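# Set lighting desk channel faders to their taped levels

## Task

Move every channel fader on the lighting desk to the level marked on the tape above that fader, and leave the master fader at the level it started at. A fader that holds its level only because the robot is still pressing on it at the end is not counted as set.

## Robot and tools

ROBOT. There are two arms, left_arm and right_arm, each with a parallel gripper. All poses are in a single scene frame whose origin sits on the table top midway between the arms. +z is up, +x runs out over the table, and left_arm is on the +y side. The names left and right refer to the arms, not to sides of a camera image. A gripper's fingers point along its own +z axis and close along its y axis. end_effector_position is the point between the finger pads when closed, roughly 2 cm short of the fingertips. Closing pushes the tips about 10 mm further along +z. Reported hand positions can be off, more so at long reach.

ROW FORMAT. Every commanded row is one flat list of 16 numbers covering both arms, even if only one of them moves: left_arm x, y, z (metres), qw, qx, qy, qz (unit quaternion, w first), opening, then the same eight for right_arm. The position and quaternion are an absolute target for the gripper in the scene frame, not an offset. Opening runs from -1 (closed) to +1 (fully open, 0.084 m). A row is refused if its target lies more than 0.6 m from that arm's last reported position along any of the gripper's axes. On each control step the controller also clips the target to within 70 mm and 16 degrees of the measured pose, and position wins over orientation when both cannot be met. To keep an arm still, or to hold an orientation, resend the same full pose and opening in every call. Use the pose from the last result before the arm stopped, and do not copy a quaternion that has drifted.

TOOLS.
execute_actions: actions is a list holding at most one item, or it is empty. An empty list, {"actions": []}, only returns the current state. {"rows": [[16 numbers], ...], "steps": n} plays each row for one control step of 1/30 s, with n at most 15 (default 15) and up to 15 rows. If there are fewer rows than steps, the last row repeats. {"steps": n} with no rows is a wait of up to 300 steps, counted from the last result, so your reply time counts toward it. The optional pictures (true/false) chooses whether camera images are returned; by default they are.
move: target is one 16-number row of absolute poses. Each gripper travels in a straight line toward its target, and both paths finish together, lasting between 0.5 and 10 s. A path that would need longer stops at 10 s, short of the target. speed is the top path speed in m/s, from 0.002 to 0.5 (default 0.25), and the turn rate is capped at twice that value in rad/s. The opening is sent when the move starts. Paths do not avoid obstacles or the other arm, and grippers can lag, stray, or overshoot the speed. The result adds a move: line giving the ending (done, off_target, moving, held, fault) and any limits. paced means the sent pose was clipped. held means a check blocked some steps, after which the arm may jump faster. The result also gives each gripper's distance from its target.
wait: seconds, from 0 to 10. The scene runs with no new command.
zoom_image: camera (cam_head_left, cam_head_right, cam_high, cam_low, cam_left_wrist, cam_right_wrist; each 504x504) and region [x0, y0, x1, y1] in pixels, with the origin at the top left and a maximum size of 504x504. It returns a closer look, which is useful for reading the tape labels and fader positions.
finished_scene: scene (1 or 2). The next scene's task arrives in its result. Replying without any tool call ends everything.

RESULT LINES. The state line lists left_arm | right_arm pose and velocities. grip_measured is the measured finger opening on the same -1..1 scale. Joint torques are raw drive outputs, with offsets and noise, and are not a contact measure. A pose unreachable line or HELD marks steps where the clearance check changed or blocked your command. A Hand target line shows the pose the controller is currently driving toward. After an action ends, an arm continues only to its last clipped pose, so check where it actually arrived and command the remainder. MOTOR HOT appears from 65 °C. At 80 °C an OVER-TEMPERATURE FAULT brakes that arm until it cools. A TORQUE FAULT, reached when a joint hits its load limit (waist and shoulder 45.5, upper arm roll, elbow and forearm roll 27.3, wrist pitch and wrist roll 18.2 N m), makes the arm back off, hold for 10 s, and drop the rest of the call.

JOINT RANGES (rad): waist ±6.283, shoulder -2.059..2.094, upper arm roll ±6.283, elbow -0.192..3.927, forearm roll ±6.283, wrist pitch -1.693..3.142, wrist roll ±6.283.

SUGGESTED ORDER. Look first and zoom in to read each tape level and note where the master fader starts. Then bring one gripper above a fader knob, lower it slowly, slide the knob along its track to the marked level, and lift clear so the fader stays set without the robot. Leave the master alone, or put it back if you bump it. Check by zooming in before calling finished_scene.

AVOID. Do not knock anything off the table. Do not approach a contact fast: speed and targets set far beyond the contact surface both increase force. Keep the arms from hitting or pushing on each other. Do not hold loads long enough to heat motors.

Each tool is called after "Emit:" by a JSON object that holds its "method" and its "body".

## Session

Emit:
{"method": "execute_actions", "body": {"actions": []}}

Scene clock: 0.00 s of 6000.00 s.
left_arm: end_effector_position=(+0.0891, +0.5444, +0.1541) grip_measured=+1.00 end_effector_quat_wxyz=(+0.068, +0.937, +0.290, -0.185) end_effector_velocity=(+0.001, -0.000, -0.000) end_effector_angular_velocity=(+0.001, -0.002, -0.001) | right_arm: end_effector_position=(+0.2805, -0.1278, +0.2784) grip_measured=+1.00 end_effector_quat_wxyz=(+0.064, +0.891, -0.422, +0.154) end_effector_velocity=(-0.000, -0.000, -0.001) end_effector_angular_velocity=(-0.001, +0.003, -0.001)
Joint positions: left_arm=[ 1.203 -0.125 -0.023  0.782  0.136  1.285  0.34   0.084] | right_arm=[ 0.592 -0.224  0.36   1.017 -0.265  1.285  1.84   0.084]
Joint velocities: left_arm=[ 0.     0.    -0.001  0.    -0.001 -0.002  0.     0.   ] | right_arm=[-0.     0.001 -0.    -0.001  0.001  0.001  0.     0.   ]
Joint torques (N m, as the arm reports them, + toward a larger angle): no reading
Hand target (left_arm): +0.089, +0.544, +0.154; +0.068, +0.937, +0.290, -0.185
Hand target (right_arm): +0.281, -0.128, +0.278; +0.064, +0.891, -0.422, +0.154

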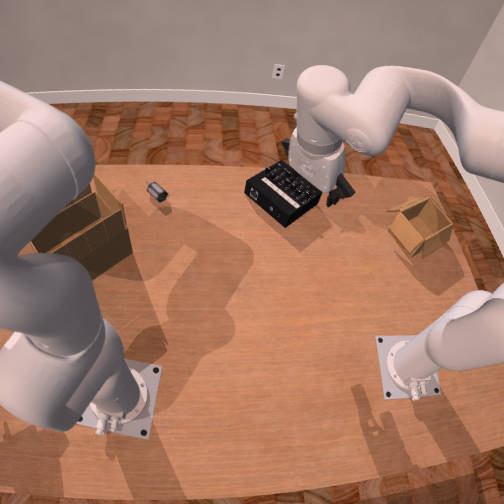

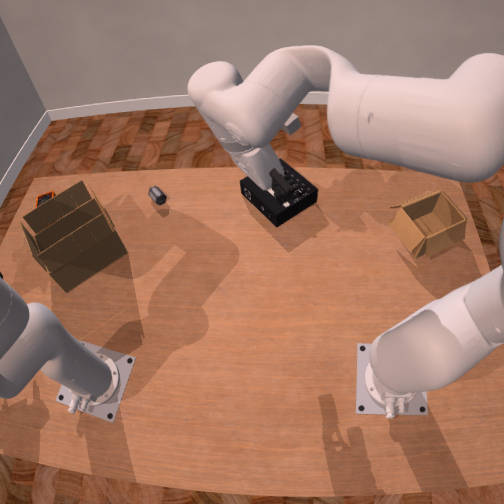

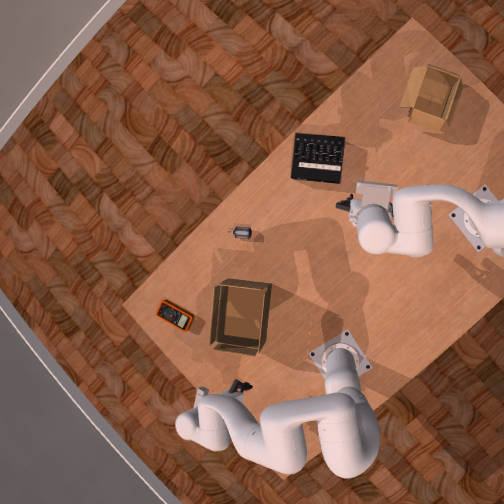

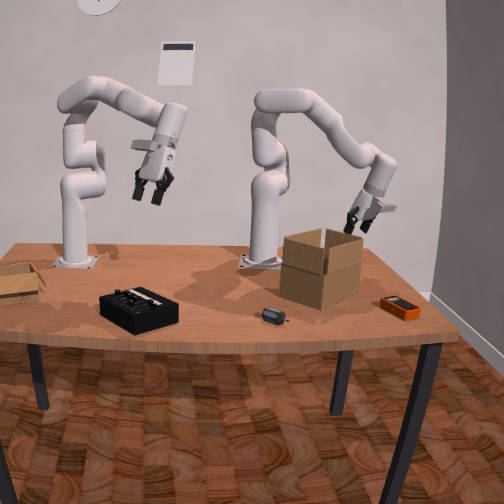

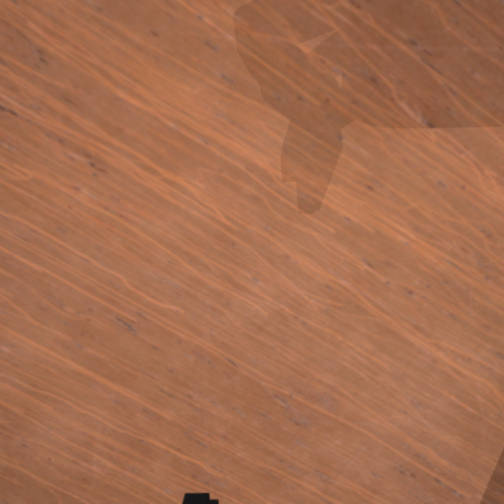

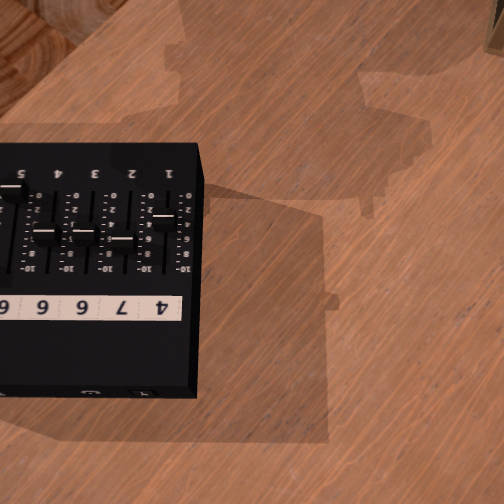

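Emit:
{"method": "move", "body": {"target": [0.0891,0.5444,0.1541,0.068,0.937,0.29,-0.185,1,0.45,-0.03,0.22,0,0.91,-0.415,0,-1]}}

Emit:
{"method": "zoom_image", "body": {"camera": "cam_low", "region": [60,200,240,350]}}

Scene clock: 5.43 s of 6000.00 s.
left_arm: end_effector_position=(+0.0891, +0.5444, +0.1541) grip_measured=+1.00 end_effector_quat_wxyz=(+0.068, +0.937, +0.290, -0.185) end_effector_velocity=(+0.000, +0.000, +0.000) end_effector_angular_velocity=(+0.001, -0.002, +0.001) | right_arm: end_effector_position=(+0.4502, -0.0306, +0.2206) grip_measured=-1.00 end_effector_quat_wxyz=(-0.001, +0.910, -0.415, +0.000) end_effector_velocity=(+0.003, -0.003, -0.004) end_effector_angular_velocity=(-0.007, +0.010, -0.005)
Joint positions: left_arm=[ 1.204 -0.126 -0.023  0.781  0.136  1.284  0.34   0.084] | right_arm=[ 0.518  0.459  0.281  1.69  -0.13   1.247  1.599  0.   ]
Joint velocities: left_arm=[-0.001  0.     0.002  0.    -0.001 -0.001  0.    -0.   ] | right_arm=[-0.001  0.015 -0.004  0.015 -0.001  0.012 -0.001  0.   ]
Joint torques (N m, as the arm reports them, + toward a larger angle): left_arm=[ -0.2  -15.94  -0.44  16.33   1.26  -0.94   0.37] | right_arm=[  1.33 -30.74   3.08  14.54  -0.29  -0.91  -0.46]
Hand target (left_arm): +0.089, +0.544, +0.154; +0.068, +0.937, +0.290, -0.185
Hand target (right_arm): +0.450, -0.031, +0.220; -0.000, +0.910, -0.415, +0.000
Off the commanded pose (left_arm): 0.000 m, 0 deg.
Off the commanded pose (right_arm): 0.001 m, 0 deg.
After step 90, 1.03 s passed at rest.
move: done

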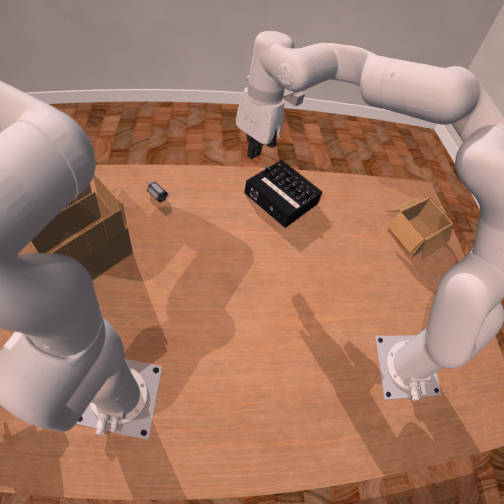

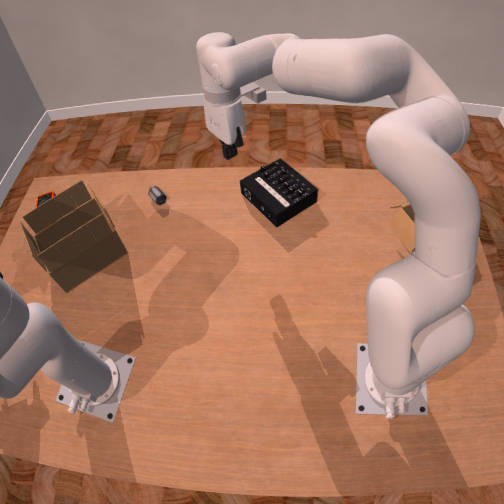

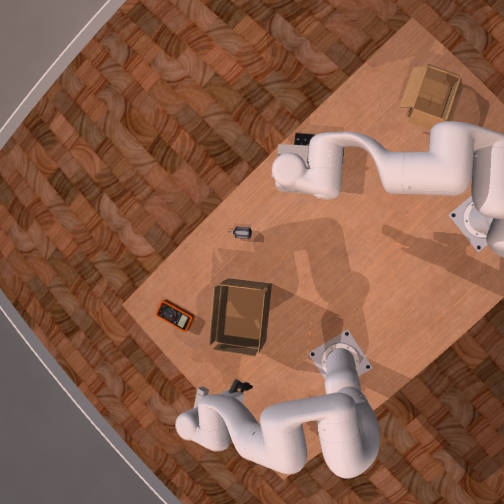

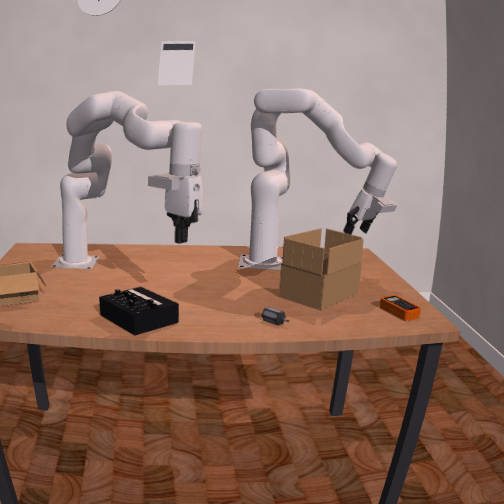

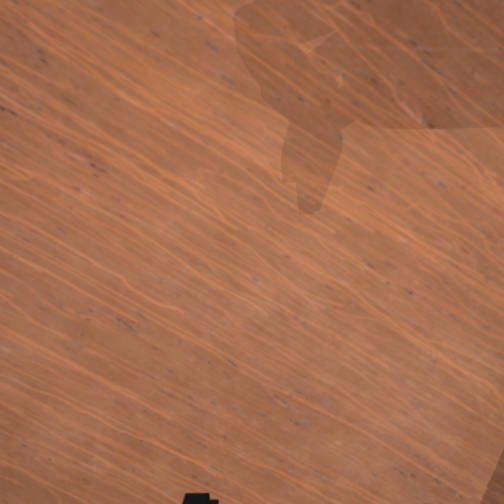

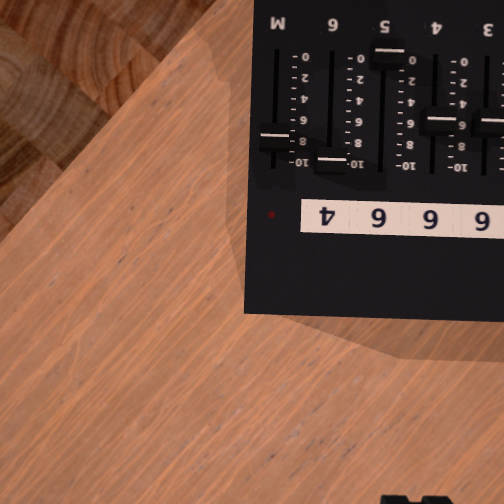

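Region (60, 200, 240, 350) of cam_low's 504x504 image, scaled by 2.800, with more detail than that image has.

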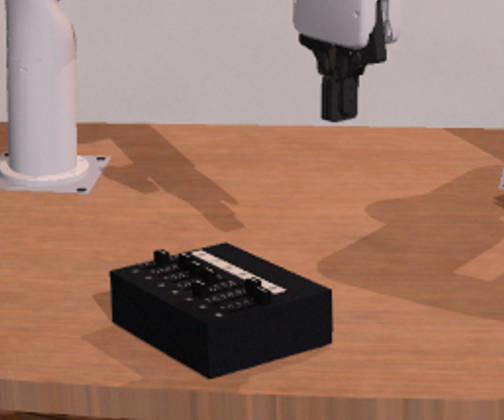

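Emit:
{"method": "move", "body": {"target": [0.0891,0.5444,0.1541,0.068,0.937,0.29,-0.185,1,0.43,-0.15,0.12,0,0.943,0.334,0,-0.6]}}

Emit:
{"method": "zoom_image", "body": {"camera": "cam_low", "region": [80,240,200,340]}}

Emit:
{"method": "zoom_image", "body": {"camera": "cam_head_left", "region": [230,140,350,240]}}

Scene clock: 14.57 s of 6000.00 s.
left_arm: end_effector_position=(+0.0891, +0.5444, +0.1541) grip_measured=+1.00 end_effector_quat_wxyz=(+0.068, +0.937, +0.290, -0.185) end_effector_velocity=(-0.000, -0.000, -0.000) end_effector_angular_velocity=(-0.001, +0.001, +0.000) | right_arm: end_effector_position=(+0.4302, -0.1495, +0.1199) grip_measured=-0.62 end_effector_quat_wxyz=(+0.000, +0.942, +0.334, +0.000) end_effector_velocity=(+0.000, -0.001, -0.000) end_effector_angular_velocity=(+0.000, +0.000, +0.005)
Joint positions: left_arm=[ 1.204 -0.126 -0.023  0.781  0.136  1.284  0.34   0.084] | right_arm=[ 0.154  0.303  0.451  1.141 -0.171  0.874 -0.054  0.017]
Joint velocities: left_arm=[ 0.001  0.     0.    -0.001  0.     0.     0.    -0.   ] | right_arm=[-0.003 -0.    -0.    -0.001  0.    -0.001 -0.007  0.   ]
Joint torques (N m, as the arm reports them, + toward a larger angle): left_arm=[ -0.63 -16.37  -0.48  16.08   0.99  -1.03   0.33] | right_arm=[  1.41 -24.19   3.39  13.2   -0.38  -0.96  -0.46]
Hand target (left_arm): +0.089, +0.544, +0.154; +0.068, +0.937, +0.290, -0.185
Hand target (right_arm): +0.430, -0.150, +0.120; +0.000, +0.942, +0.334, -0.000
Off the commanded pose (left_arm): 0.000 m, 0 deg.
Off the commanded pose (right_arm): 0.001 m, 0 deg.
After step 90, 2.57 s passed at rest.
move: done

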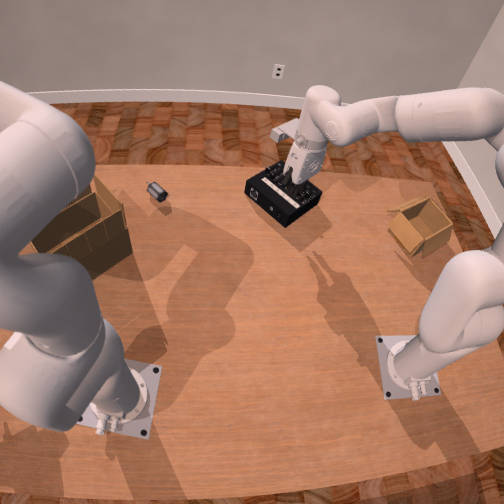

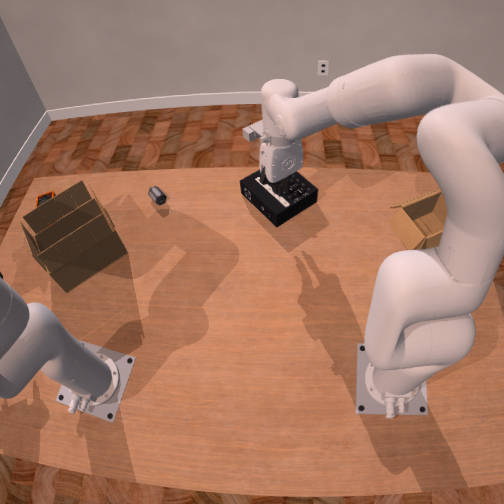

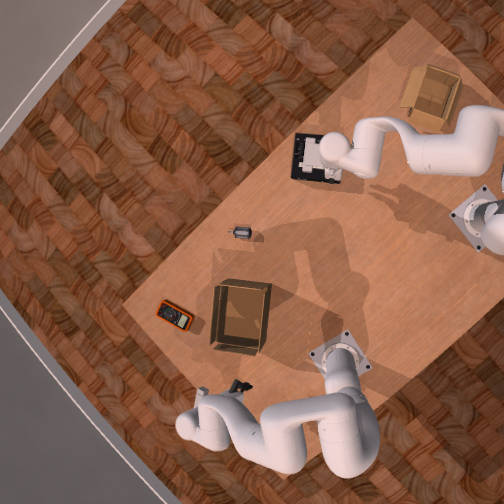

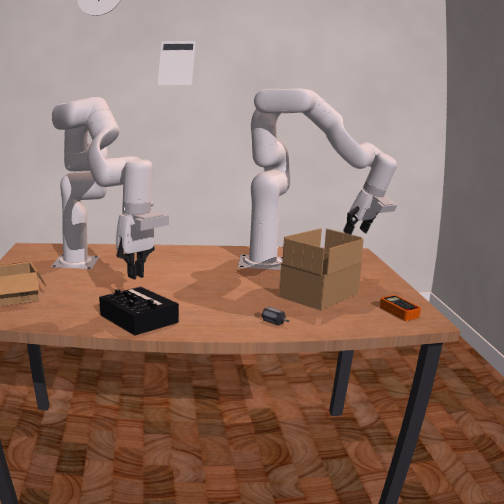

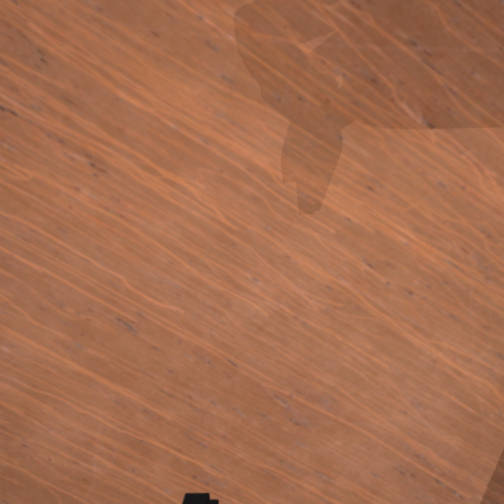

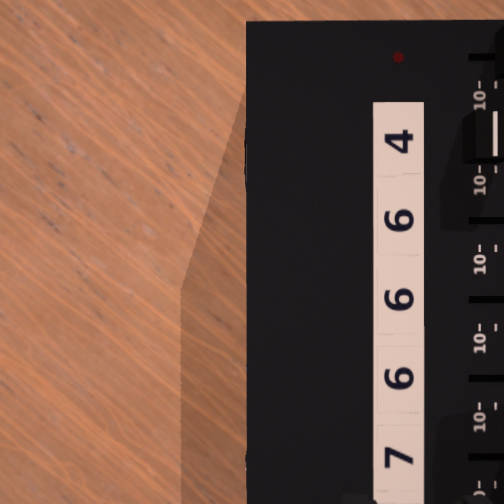

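Region (80, 240, 200, 340) of cam_low's 504x504 image, scaled by 4.200, with more detail than that image has.

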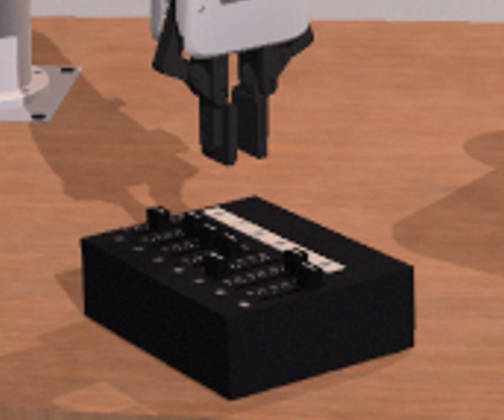

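Region (230, 140, 350, 240) of cam_head_left's 504x504 image, scaled by 4.200, with more detail than that image has.

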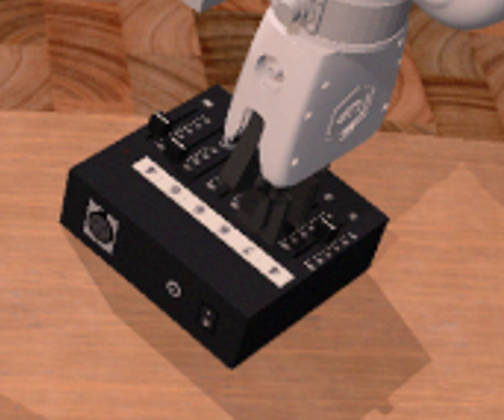

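Emit:
{"method": "move", "body": {"target": [0.0891,0.5444,0.1541,0.068,0.937,0.29,-0.185,1,0.4615,-0.1889,0.12,0,0.943,0.334,0,-0.6]}}

Emit:
{"method": "move", "body": {"target": [0.0891,0.5444,0.1541,0.068,0.937,0.29,-0.185,1,0.446,-0.2015,0.10,0,0.943,0.334,0,-0.6], "speed": 0.05}}

Emit:
{"method": "zoom_image", "body": {"camera": "cam_low", "region": [80,240,200,340]}}

Scene clock: 20.83 s of 6000.00 s.
left_arm: end_effector_position=(+0.0891, +0.5444, +0.1541) grip_measured=+1.00 end_effector_quat_wxyz=(+0.068, +0.937, +0.290, -0.185) end_effector_velocity=(+0.000, -0.000, -0.000) end_effector_angular_velocity=(-0.001, -0.001, -0.000) | right_arm: end_effector_position=(+0.4610, -0.1883, +0.1201) grip_measured=-0.62 end_effector_quat_wxyz=(+0.000, +0.942, +0.334, -0.000) end_effector_velocity=(+0.001, -0.001, -0.000) end_effector_angular_velocity=(+0.000, +0.001, +0.004)
Joint positions: left_arm=[ 1.204 -0.126 -0.023  0.781  0.136  1.284  0.34   0.084] | right_arm=[ 0.096  0.331  0.419  1.185 -0.172  0.888 -0.148  0.017]
Joint velocities: left_arm=[ 0.    -0.    -0.001 -0.001 -0.001 -0.     0.     0.   ] | right_arm=[-0.002  0.003 -0.     0.004 -0.001  0.002 -0.007  0.   ]
Joint torques (N m, as the arm reports them, + toward a larger angle): left_arm=[ -0.48 -16.14  -0.52  16.3    0.88  -1.14   0.37] | right_arm=[  1.22 -25.17   3.24  13.28  -0.34  -0.86  -0.34]
Hand target (left_arm): +0.089, +0.544, +0.154; +0.068, +0.937, +0.290, -0.185
Hand target (right_arm): +0.461, -0.189, +0.120; +0.000, +0.943, +0.334, -0.000
Off the commanded pose (left_arm): 0.000 m, 0 deg.
Off the commanded pose (right_arm): 0.001 m, 0 deg.
After step 90, 2.50 s passed at rest.
move: done

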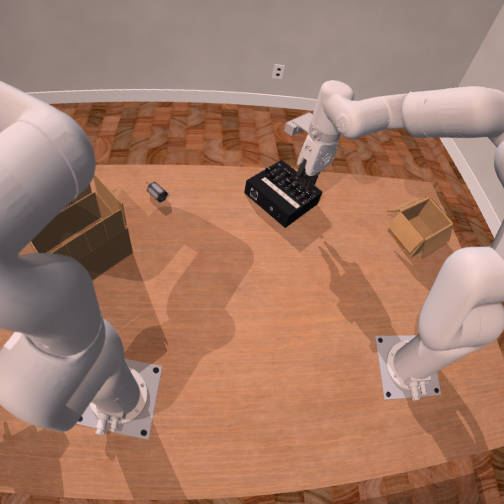

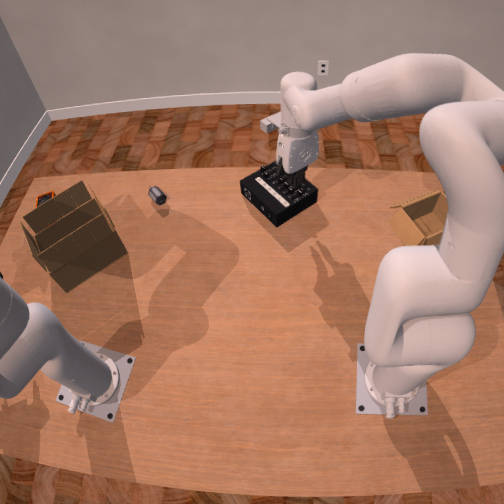

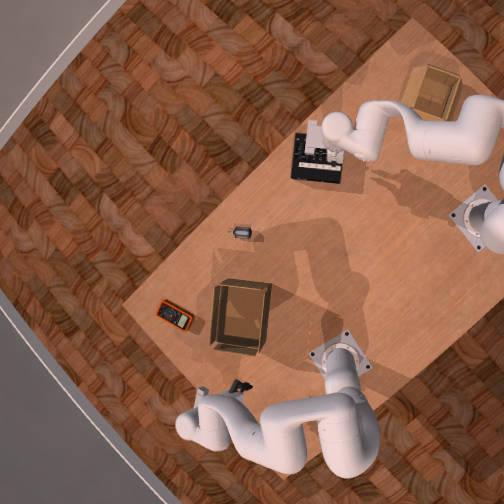

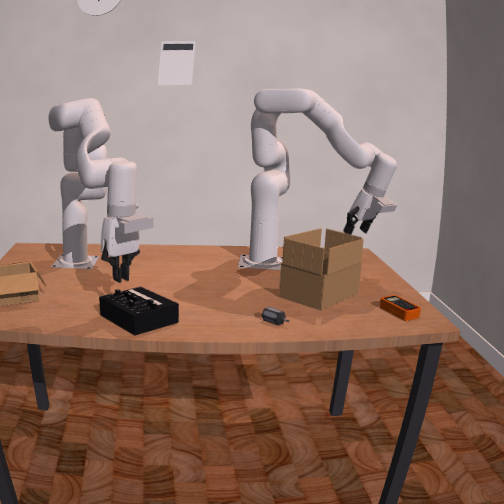

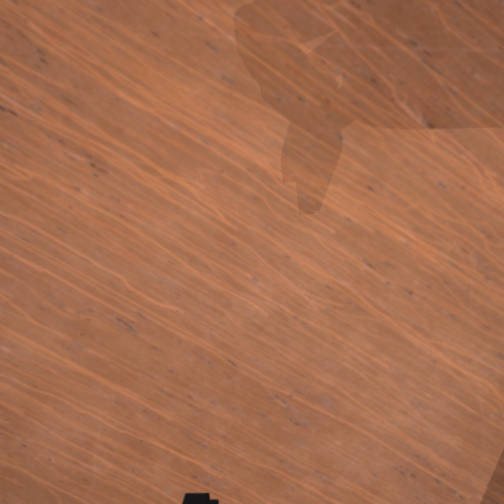

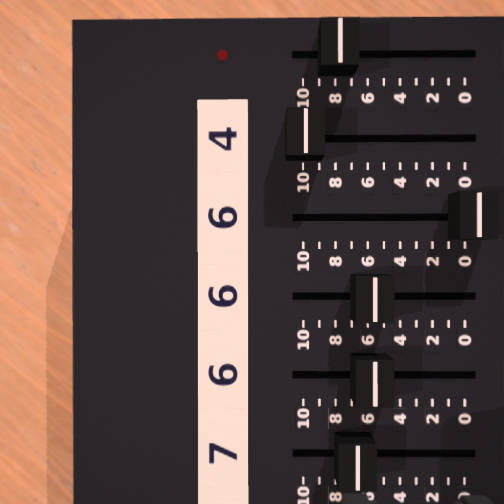

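Scene clock: 21.73 s of 6000.00 s.
left_arm: end_effector_position=(+0.0891, +0.5444, +0.1541) grip_measured=+1.00 end_effector_quat_wxyz=(+0.068, +0.937, +0.290, -0.185) end_effector_velocity=(-0.001, -0.001, -0.000) end_effector_angular_velocity=(-0.003, +0.002, +0.000) | right_arm: end_effector_position=(+0.4462, -0.2012, +0.1002) grip_measured=-0.62 end_effector_quat_wxyz=(-0.000, +0.943, +0.334, +0.000) end_effector_velocity=(-0.000, -0.001, -0.000) end_effector_angular_velocity=(-0.000, -0.002, +0.002)
Joint positions: left_arm=[ 1.204 -0.126 -0.023  0.781  0.136  1.284  0.34   0.084] | right_arm=[ 0.078  0.307  0.415  1.088 -0.169  0.812 -0.159  0.017]
Joint velocities: left_arm=[-0.     0.     0.001 -0.001  0.     0.003  0.    -0.   ] | right_arm=[-0.001 -0.002 -0.    -0.005 -0.001 -0.005 -0.001  0.   ]
Joint torques (N m, as the arm reports them, + toward a larger angle): left_arm=[ -0.75 -15.89  -0.37  16.29   0.87  -1.02   0.43] | right_arm=[  1.16 -23.9    3.18  12.9   -0.19  -0.91  -0.37]
Hand target (left_arm): +0.089, +0.544, +0.154; +0.068, +0.937, +0.290, -0.185
Hand target (right_arm): +0.446, -0.201, +0.100; -0.000, +0.943, +0.334, -0.000
Off the commanded pose (left_arm): 0.000 m, 0 deg.
Off the commanded pose (right_arm): 0.000 m, 0 deg.
move: done

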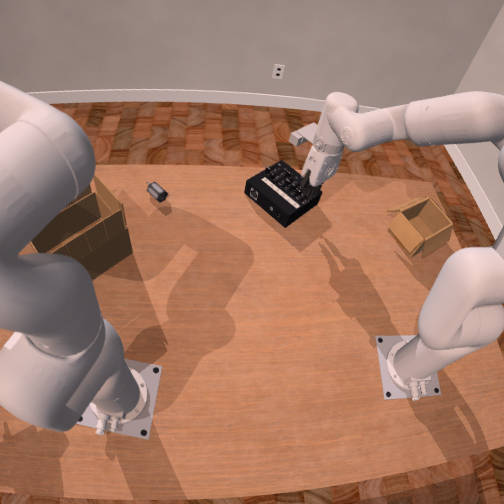

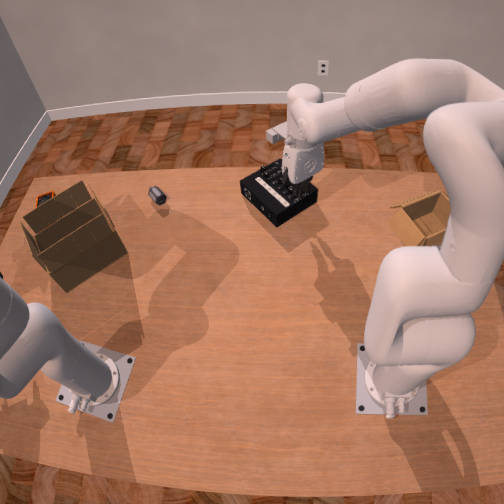

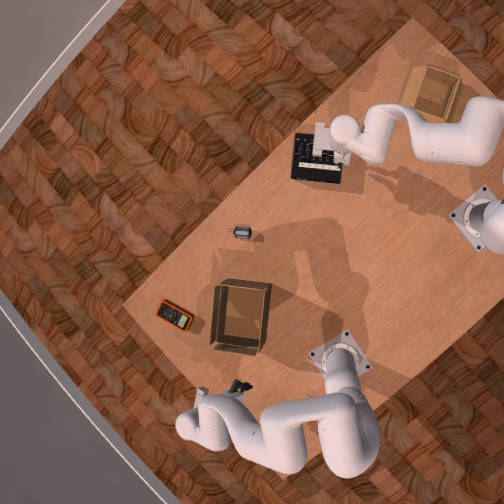

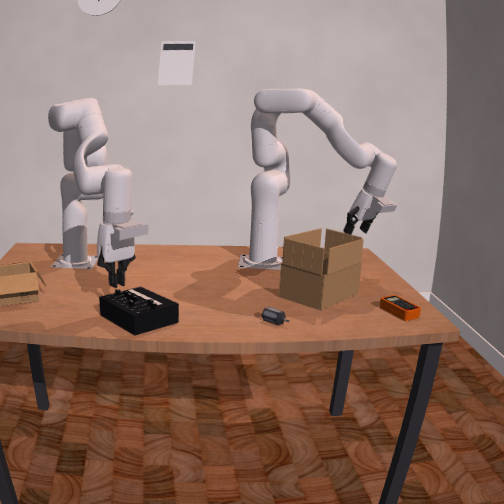

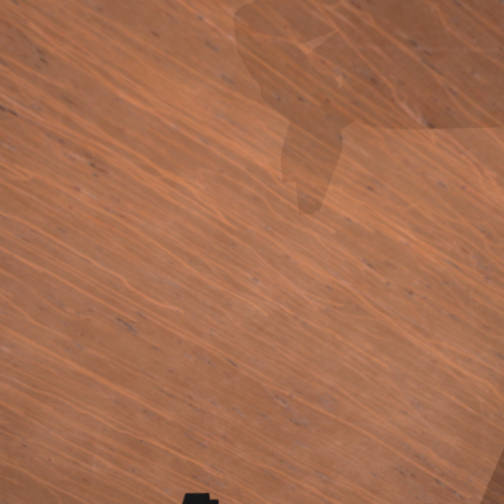

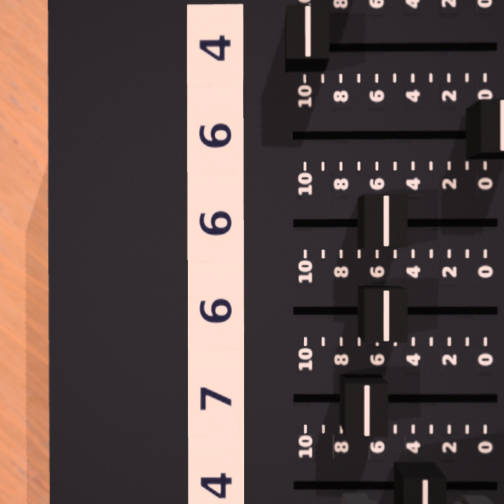

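Region (80, 240, 200, 340) of cam_low's 504x504 image, scaled by 4.200, with more detail than that image has.

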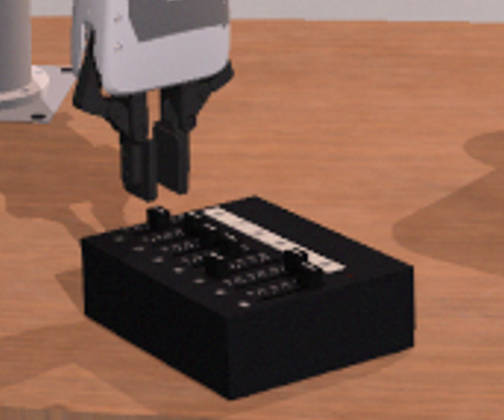

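Emit:
{"method": "move", "body": {"target": [0.0891,0.5444,0.1541,0.068,0.937,0.29,-0.185,1,0.533,-0.1578,0.095,0,0.943,0.334,0,-0.5], "speed": 0.1}}

Emit:
{"method": "zoom_image", "body": {"camera": "cam_low", "region": [90,260,180,330]}}

Emit:
{"method": "zoom_image", "body": {"camera": "cam_head_left", "region": [250,150,330,210]}}

Scene clock: 33.13 s of 6000.00 s.
left_arm: end_effector_position=(+0.0891, +0.5444, +0.1541) grip_measured=+1.00 end_effector_quat_wxyz=(+0.068, +0.937, +0.290, -0.185) end_effector_velocity=(-0.001, -0.001, -0.000) end_effector_angular_velocity=(-0.002, +0.003, -0.001) | right_arm: end_effector_position=(+0.5330, -0.1583, +0.0954) grip_measured=-0.52 end_effector_quat_wxyz=(-0.000, +0.943, +0.333, +0.000) end_effector_velocity=(+0.001, +0.001, +0.000) end_effector_angular_velocity=(+0.000, +0.000, +0.000)
Joint positions: left_arm=[ 1.204 -0.126 -0.023  0.781  0.136  1.284  0.34   0.084] | right_arm=[ 0.18   0.616  0.375  1.539 -0.259  0.972 -0.11   0.021]
Joint velocities: left_arm=[-0.001 -0.    -0.    -0.001  0.001  0.002 -0.    -0.   ] | right_arm=[ 0.002  0.005 -0.     0.009 -0.     0.005 -0.     0.   ]
Joint torques (N m, as the arm reports them, + toward a larger angle): left_arm=[ -0.34 -15.91  -0.52  15.95   0.9   -1.08   0.54] | right_arm=[  1.2  -31.94   5.13  13.55  -0.35  -0.88  -0.38]
Hand target (left_arm): +0.089, +0.544, +0.154; +0.068, +0.937, +0.290, -0.185
Hand target (right_arm): +0.533, -0.158, +0.095; -0.000, +0.943, +0.333, +0.000
Off the commanded pose (left_arm): 0.000 m, 0 deg.
Off the commanded pose (right_arm): 0.001 m, 0 deg.
After step 90, 6.97 s passed at rest.
move: done

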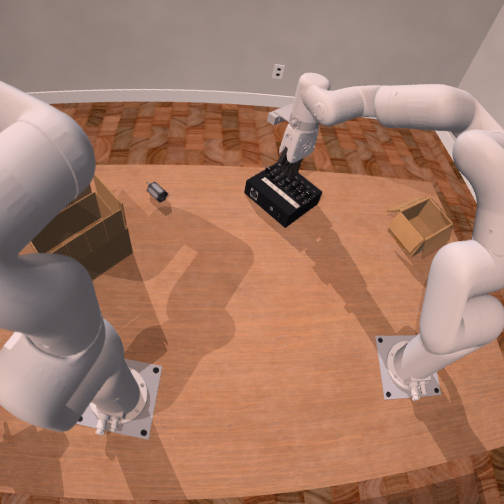

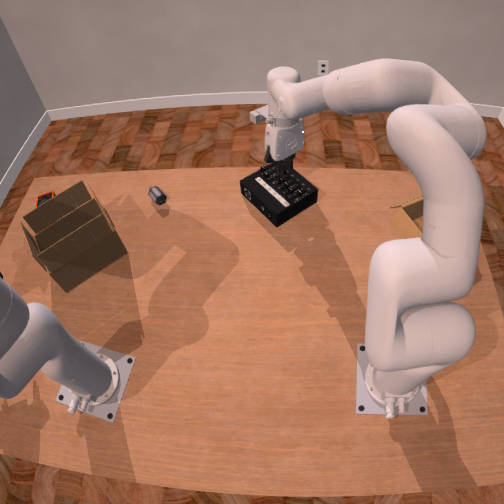

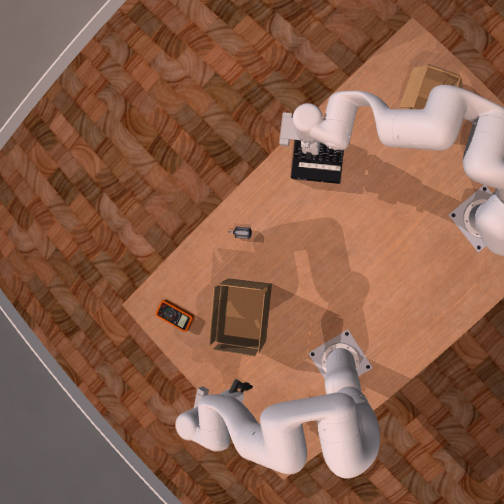

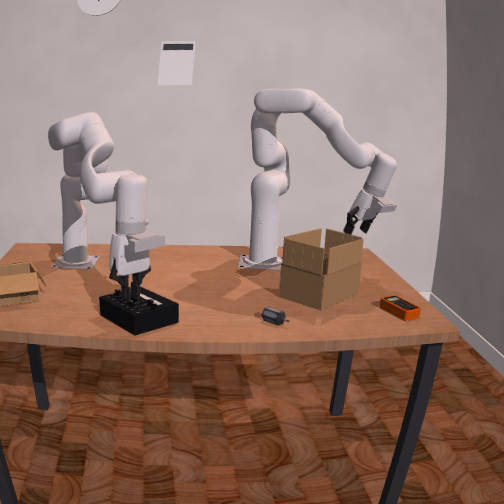

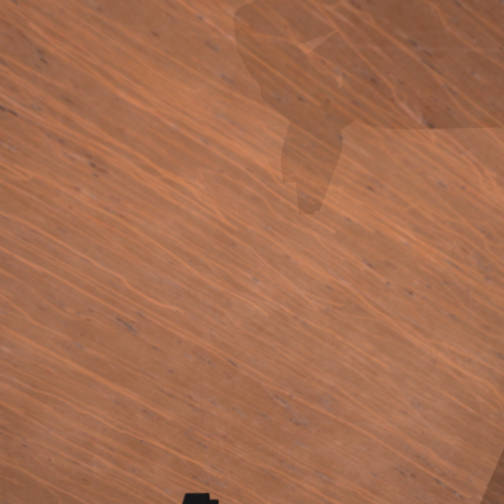

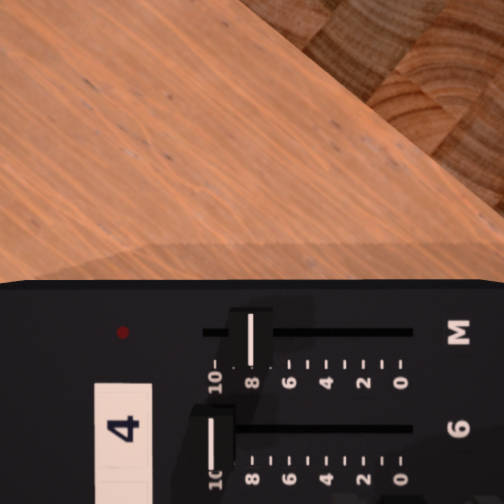

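Region (90, 260, 180, 330) of cam_low's 504x504 image, scaled by 5.600, with more detail than that image has.

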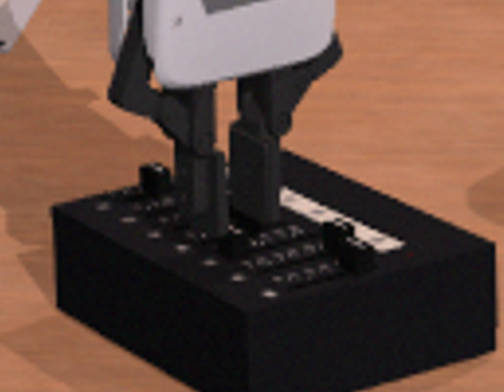

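Region (250, 150, 330, 210) of cam_head_left's 504x504 image, scaled by 6.300, with more detail than that image has; it fills the top 378 rows of this view, and the rest is white.

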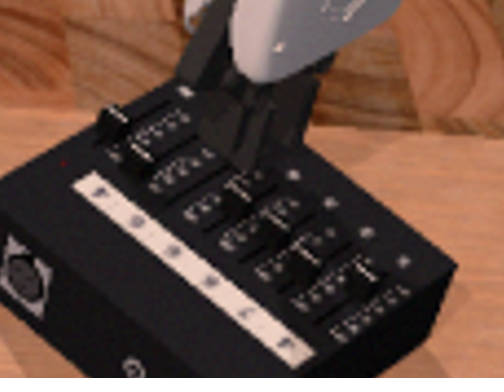

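Emit:
{"method": "move", "body": {"target": [0.0891,0.5444,0.1541,0.068,0.937,0.29,-0.185,1,0.533,-0.1578,0.081,0,0.943,0.334,0,-0.6], "speed": 0.02}}

Emit:
{"method": "zoom_image", "body": {"camera": "cam_low", "region": [90,260,180,330]}}

Emit:
{"method": "zoom_image", "body": {"camera": "cam_head_left", "region": [250,150,330,210]}}

Scene clock: 36.97 s of 6000.00 s.
left_arm: end_effector_position=(+0.0891, +0.5444, +0.1541) grip_measured=+1.00 end_effector_quat_wxyz=(+0.068, +0.937, +0.290, -0.185) end_effector_velocity=(-0.001, +0.000, +0.000) end_effector_angular_velocity=(-0.001, +0.000, +0.001) | right_arm: end_effector_position=(+0.5330, -0.1578, +0.0811) grip_measured=-0.62 end_effector_quat_wxyz=(-0.000, +0.943, +0.334, -0.000) end_effector_velocity=(+0.001, +0.001, +0.001) end_effector_angular_velocity=(+0.003, -0.005, -0.000)
Joint positions: left_arm=[ 1.204 -0.126 -0.023  0.781  0.136  1.284  0.34   0.084] | right_arm=[ 0.185  0.638  0.369  1.531 -0.269  0.943 -0.105  0.017]
Joint velocities: left_arm=[ 0.001  0.     0.001  0.001  0.     0.001  0.001 -0.   ] | right_arm=[ 0.001 -0.001  0.     0.001 -0.    -0.004  0.001  0.   ]
Joint torques (N m, as the arm reports them, + toward a larger angle): left_arm=[ -0.23 -15.97  -0.36  16.42   0.95  -1.     0.41] | right_arm=[  1.18 -32.03   5.    13.43  -0.33  -0.97  -0.43]
Hand target (left_arm): +0.089, +0.544, +0.154; +0.068, +0.937, +0.290, -0.185
Hand target (right_arm): +0.533, -0.158, +0.081; -0.000, +0.943, +0.334, +0.000
Off the commanded pose (left_arm): 0.000 m, 0 deg.
Off the commanded pose (right_arm): 0.000 m, 0 deg.
move: done

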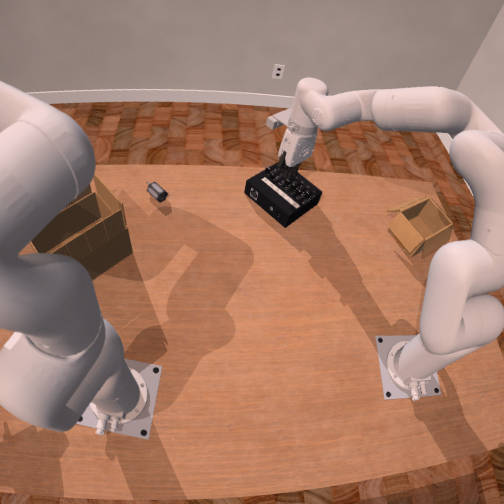

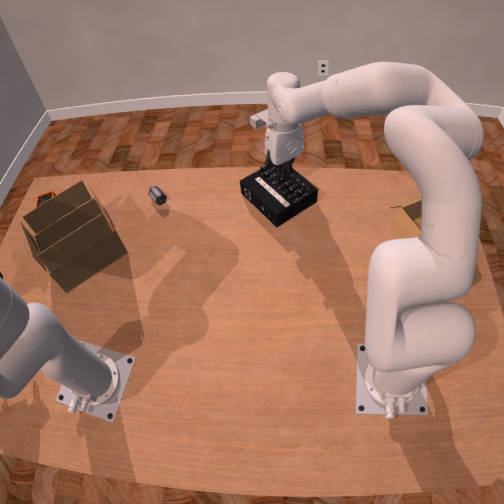

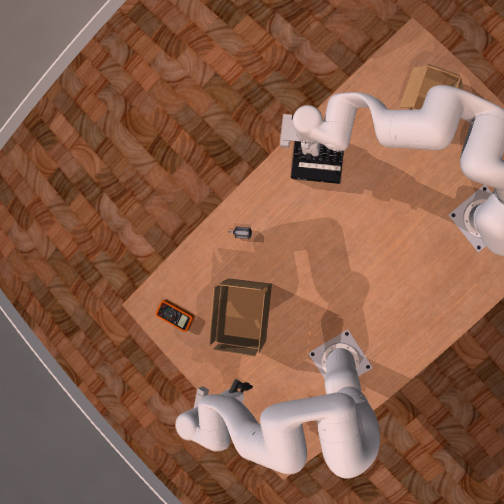

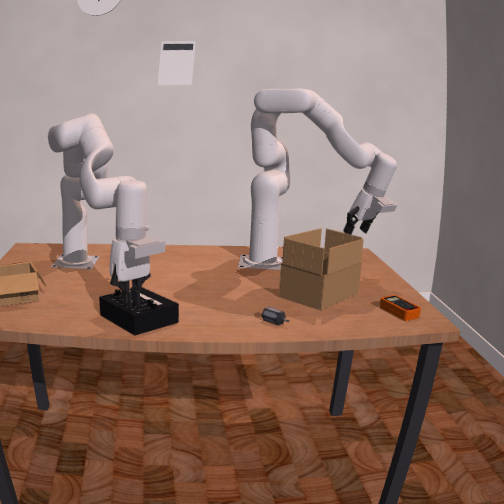

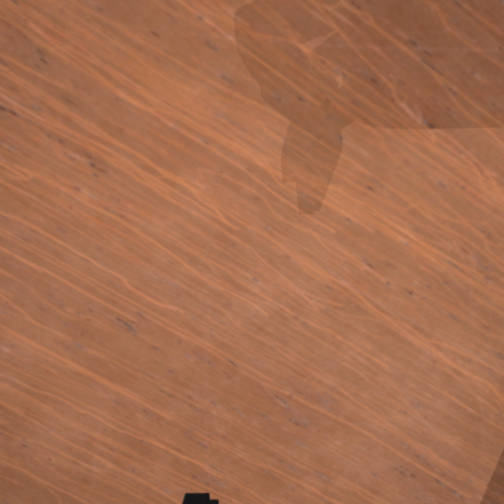

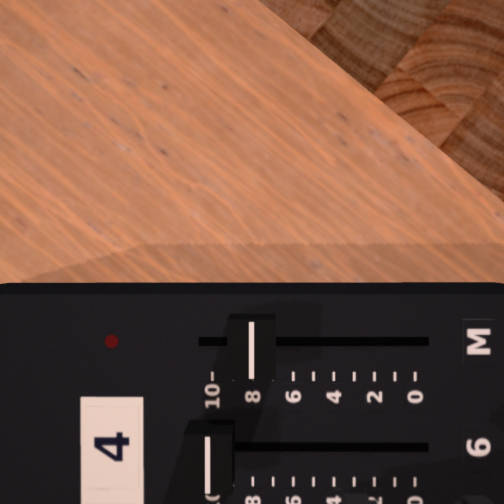

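Region (90, 260, 180, 330) of cam_low's 504x504 image, scaled by 5.600, with more detail than that image has.

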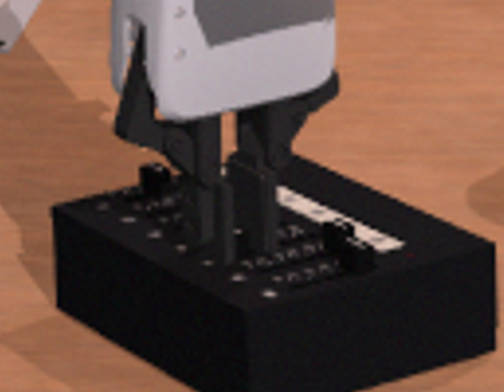

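Region (250, 150, 330, 210) of cam_head_left's 504x504 image, scaled by 6.300, with more detail than that image has; it fills the top 378 rows of this view, and the rest is white.

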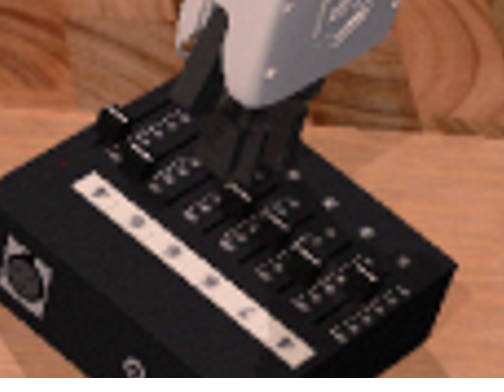

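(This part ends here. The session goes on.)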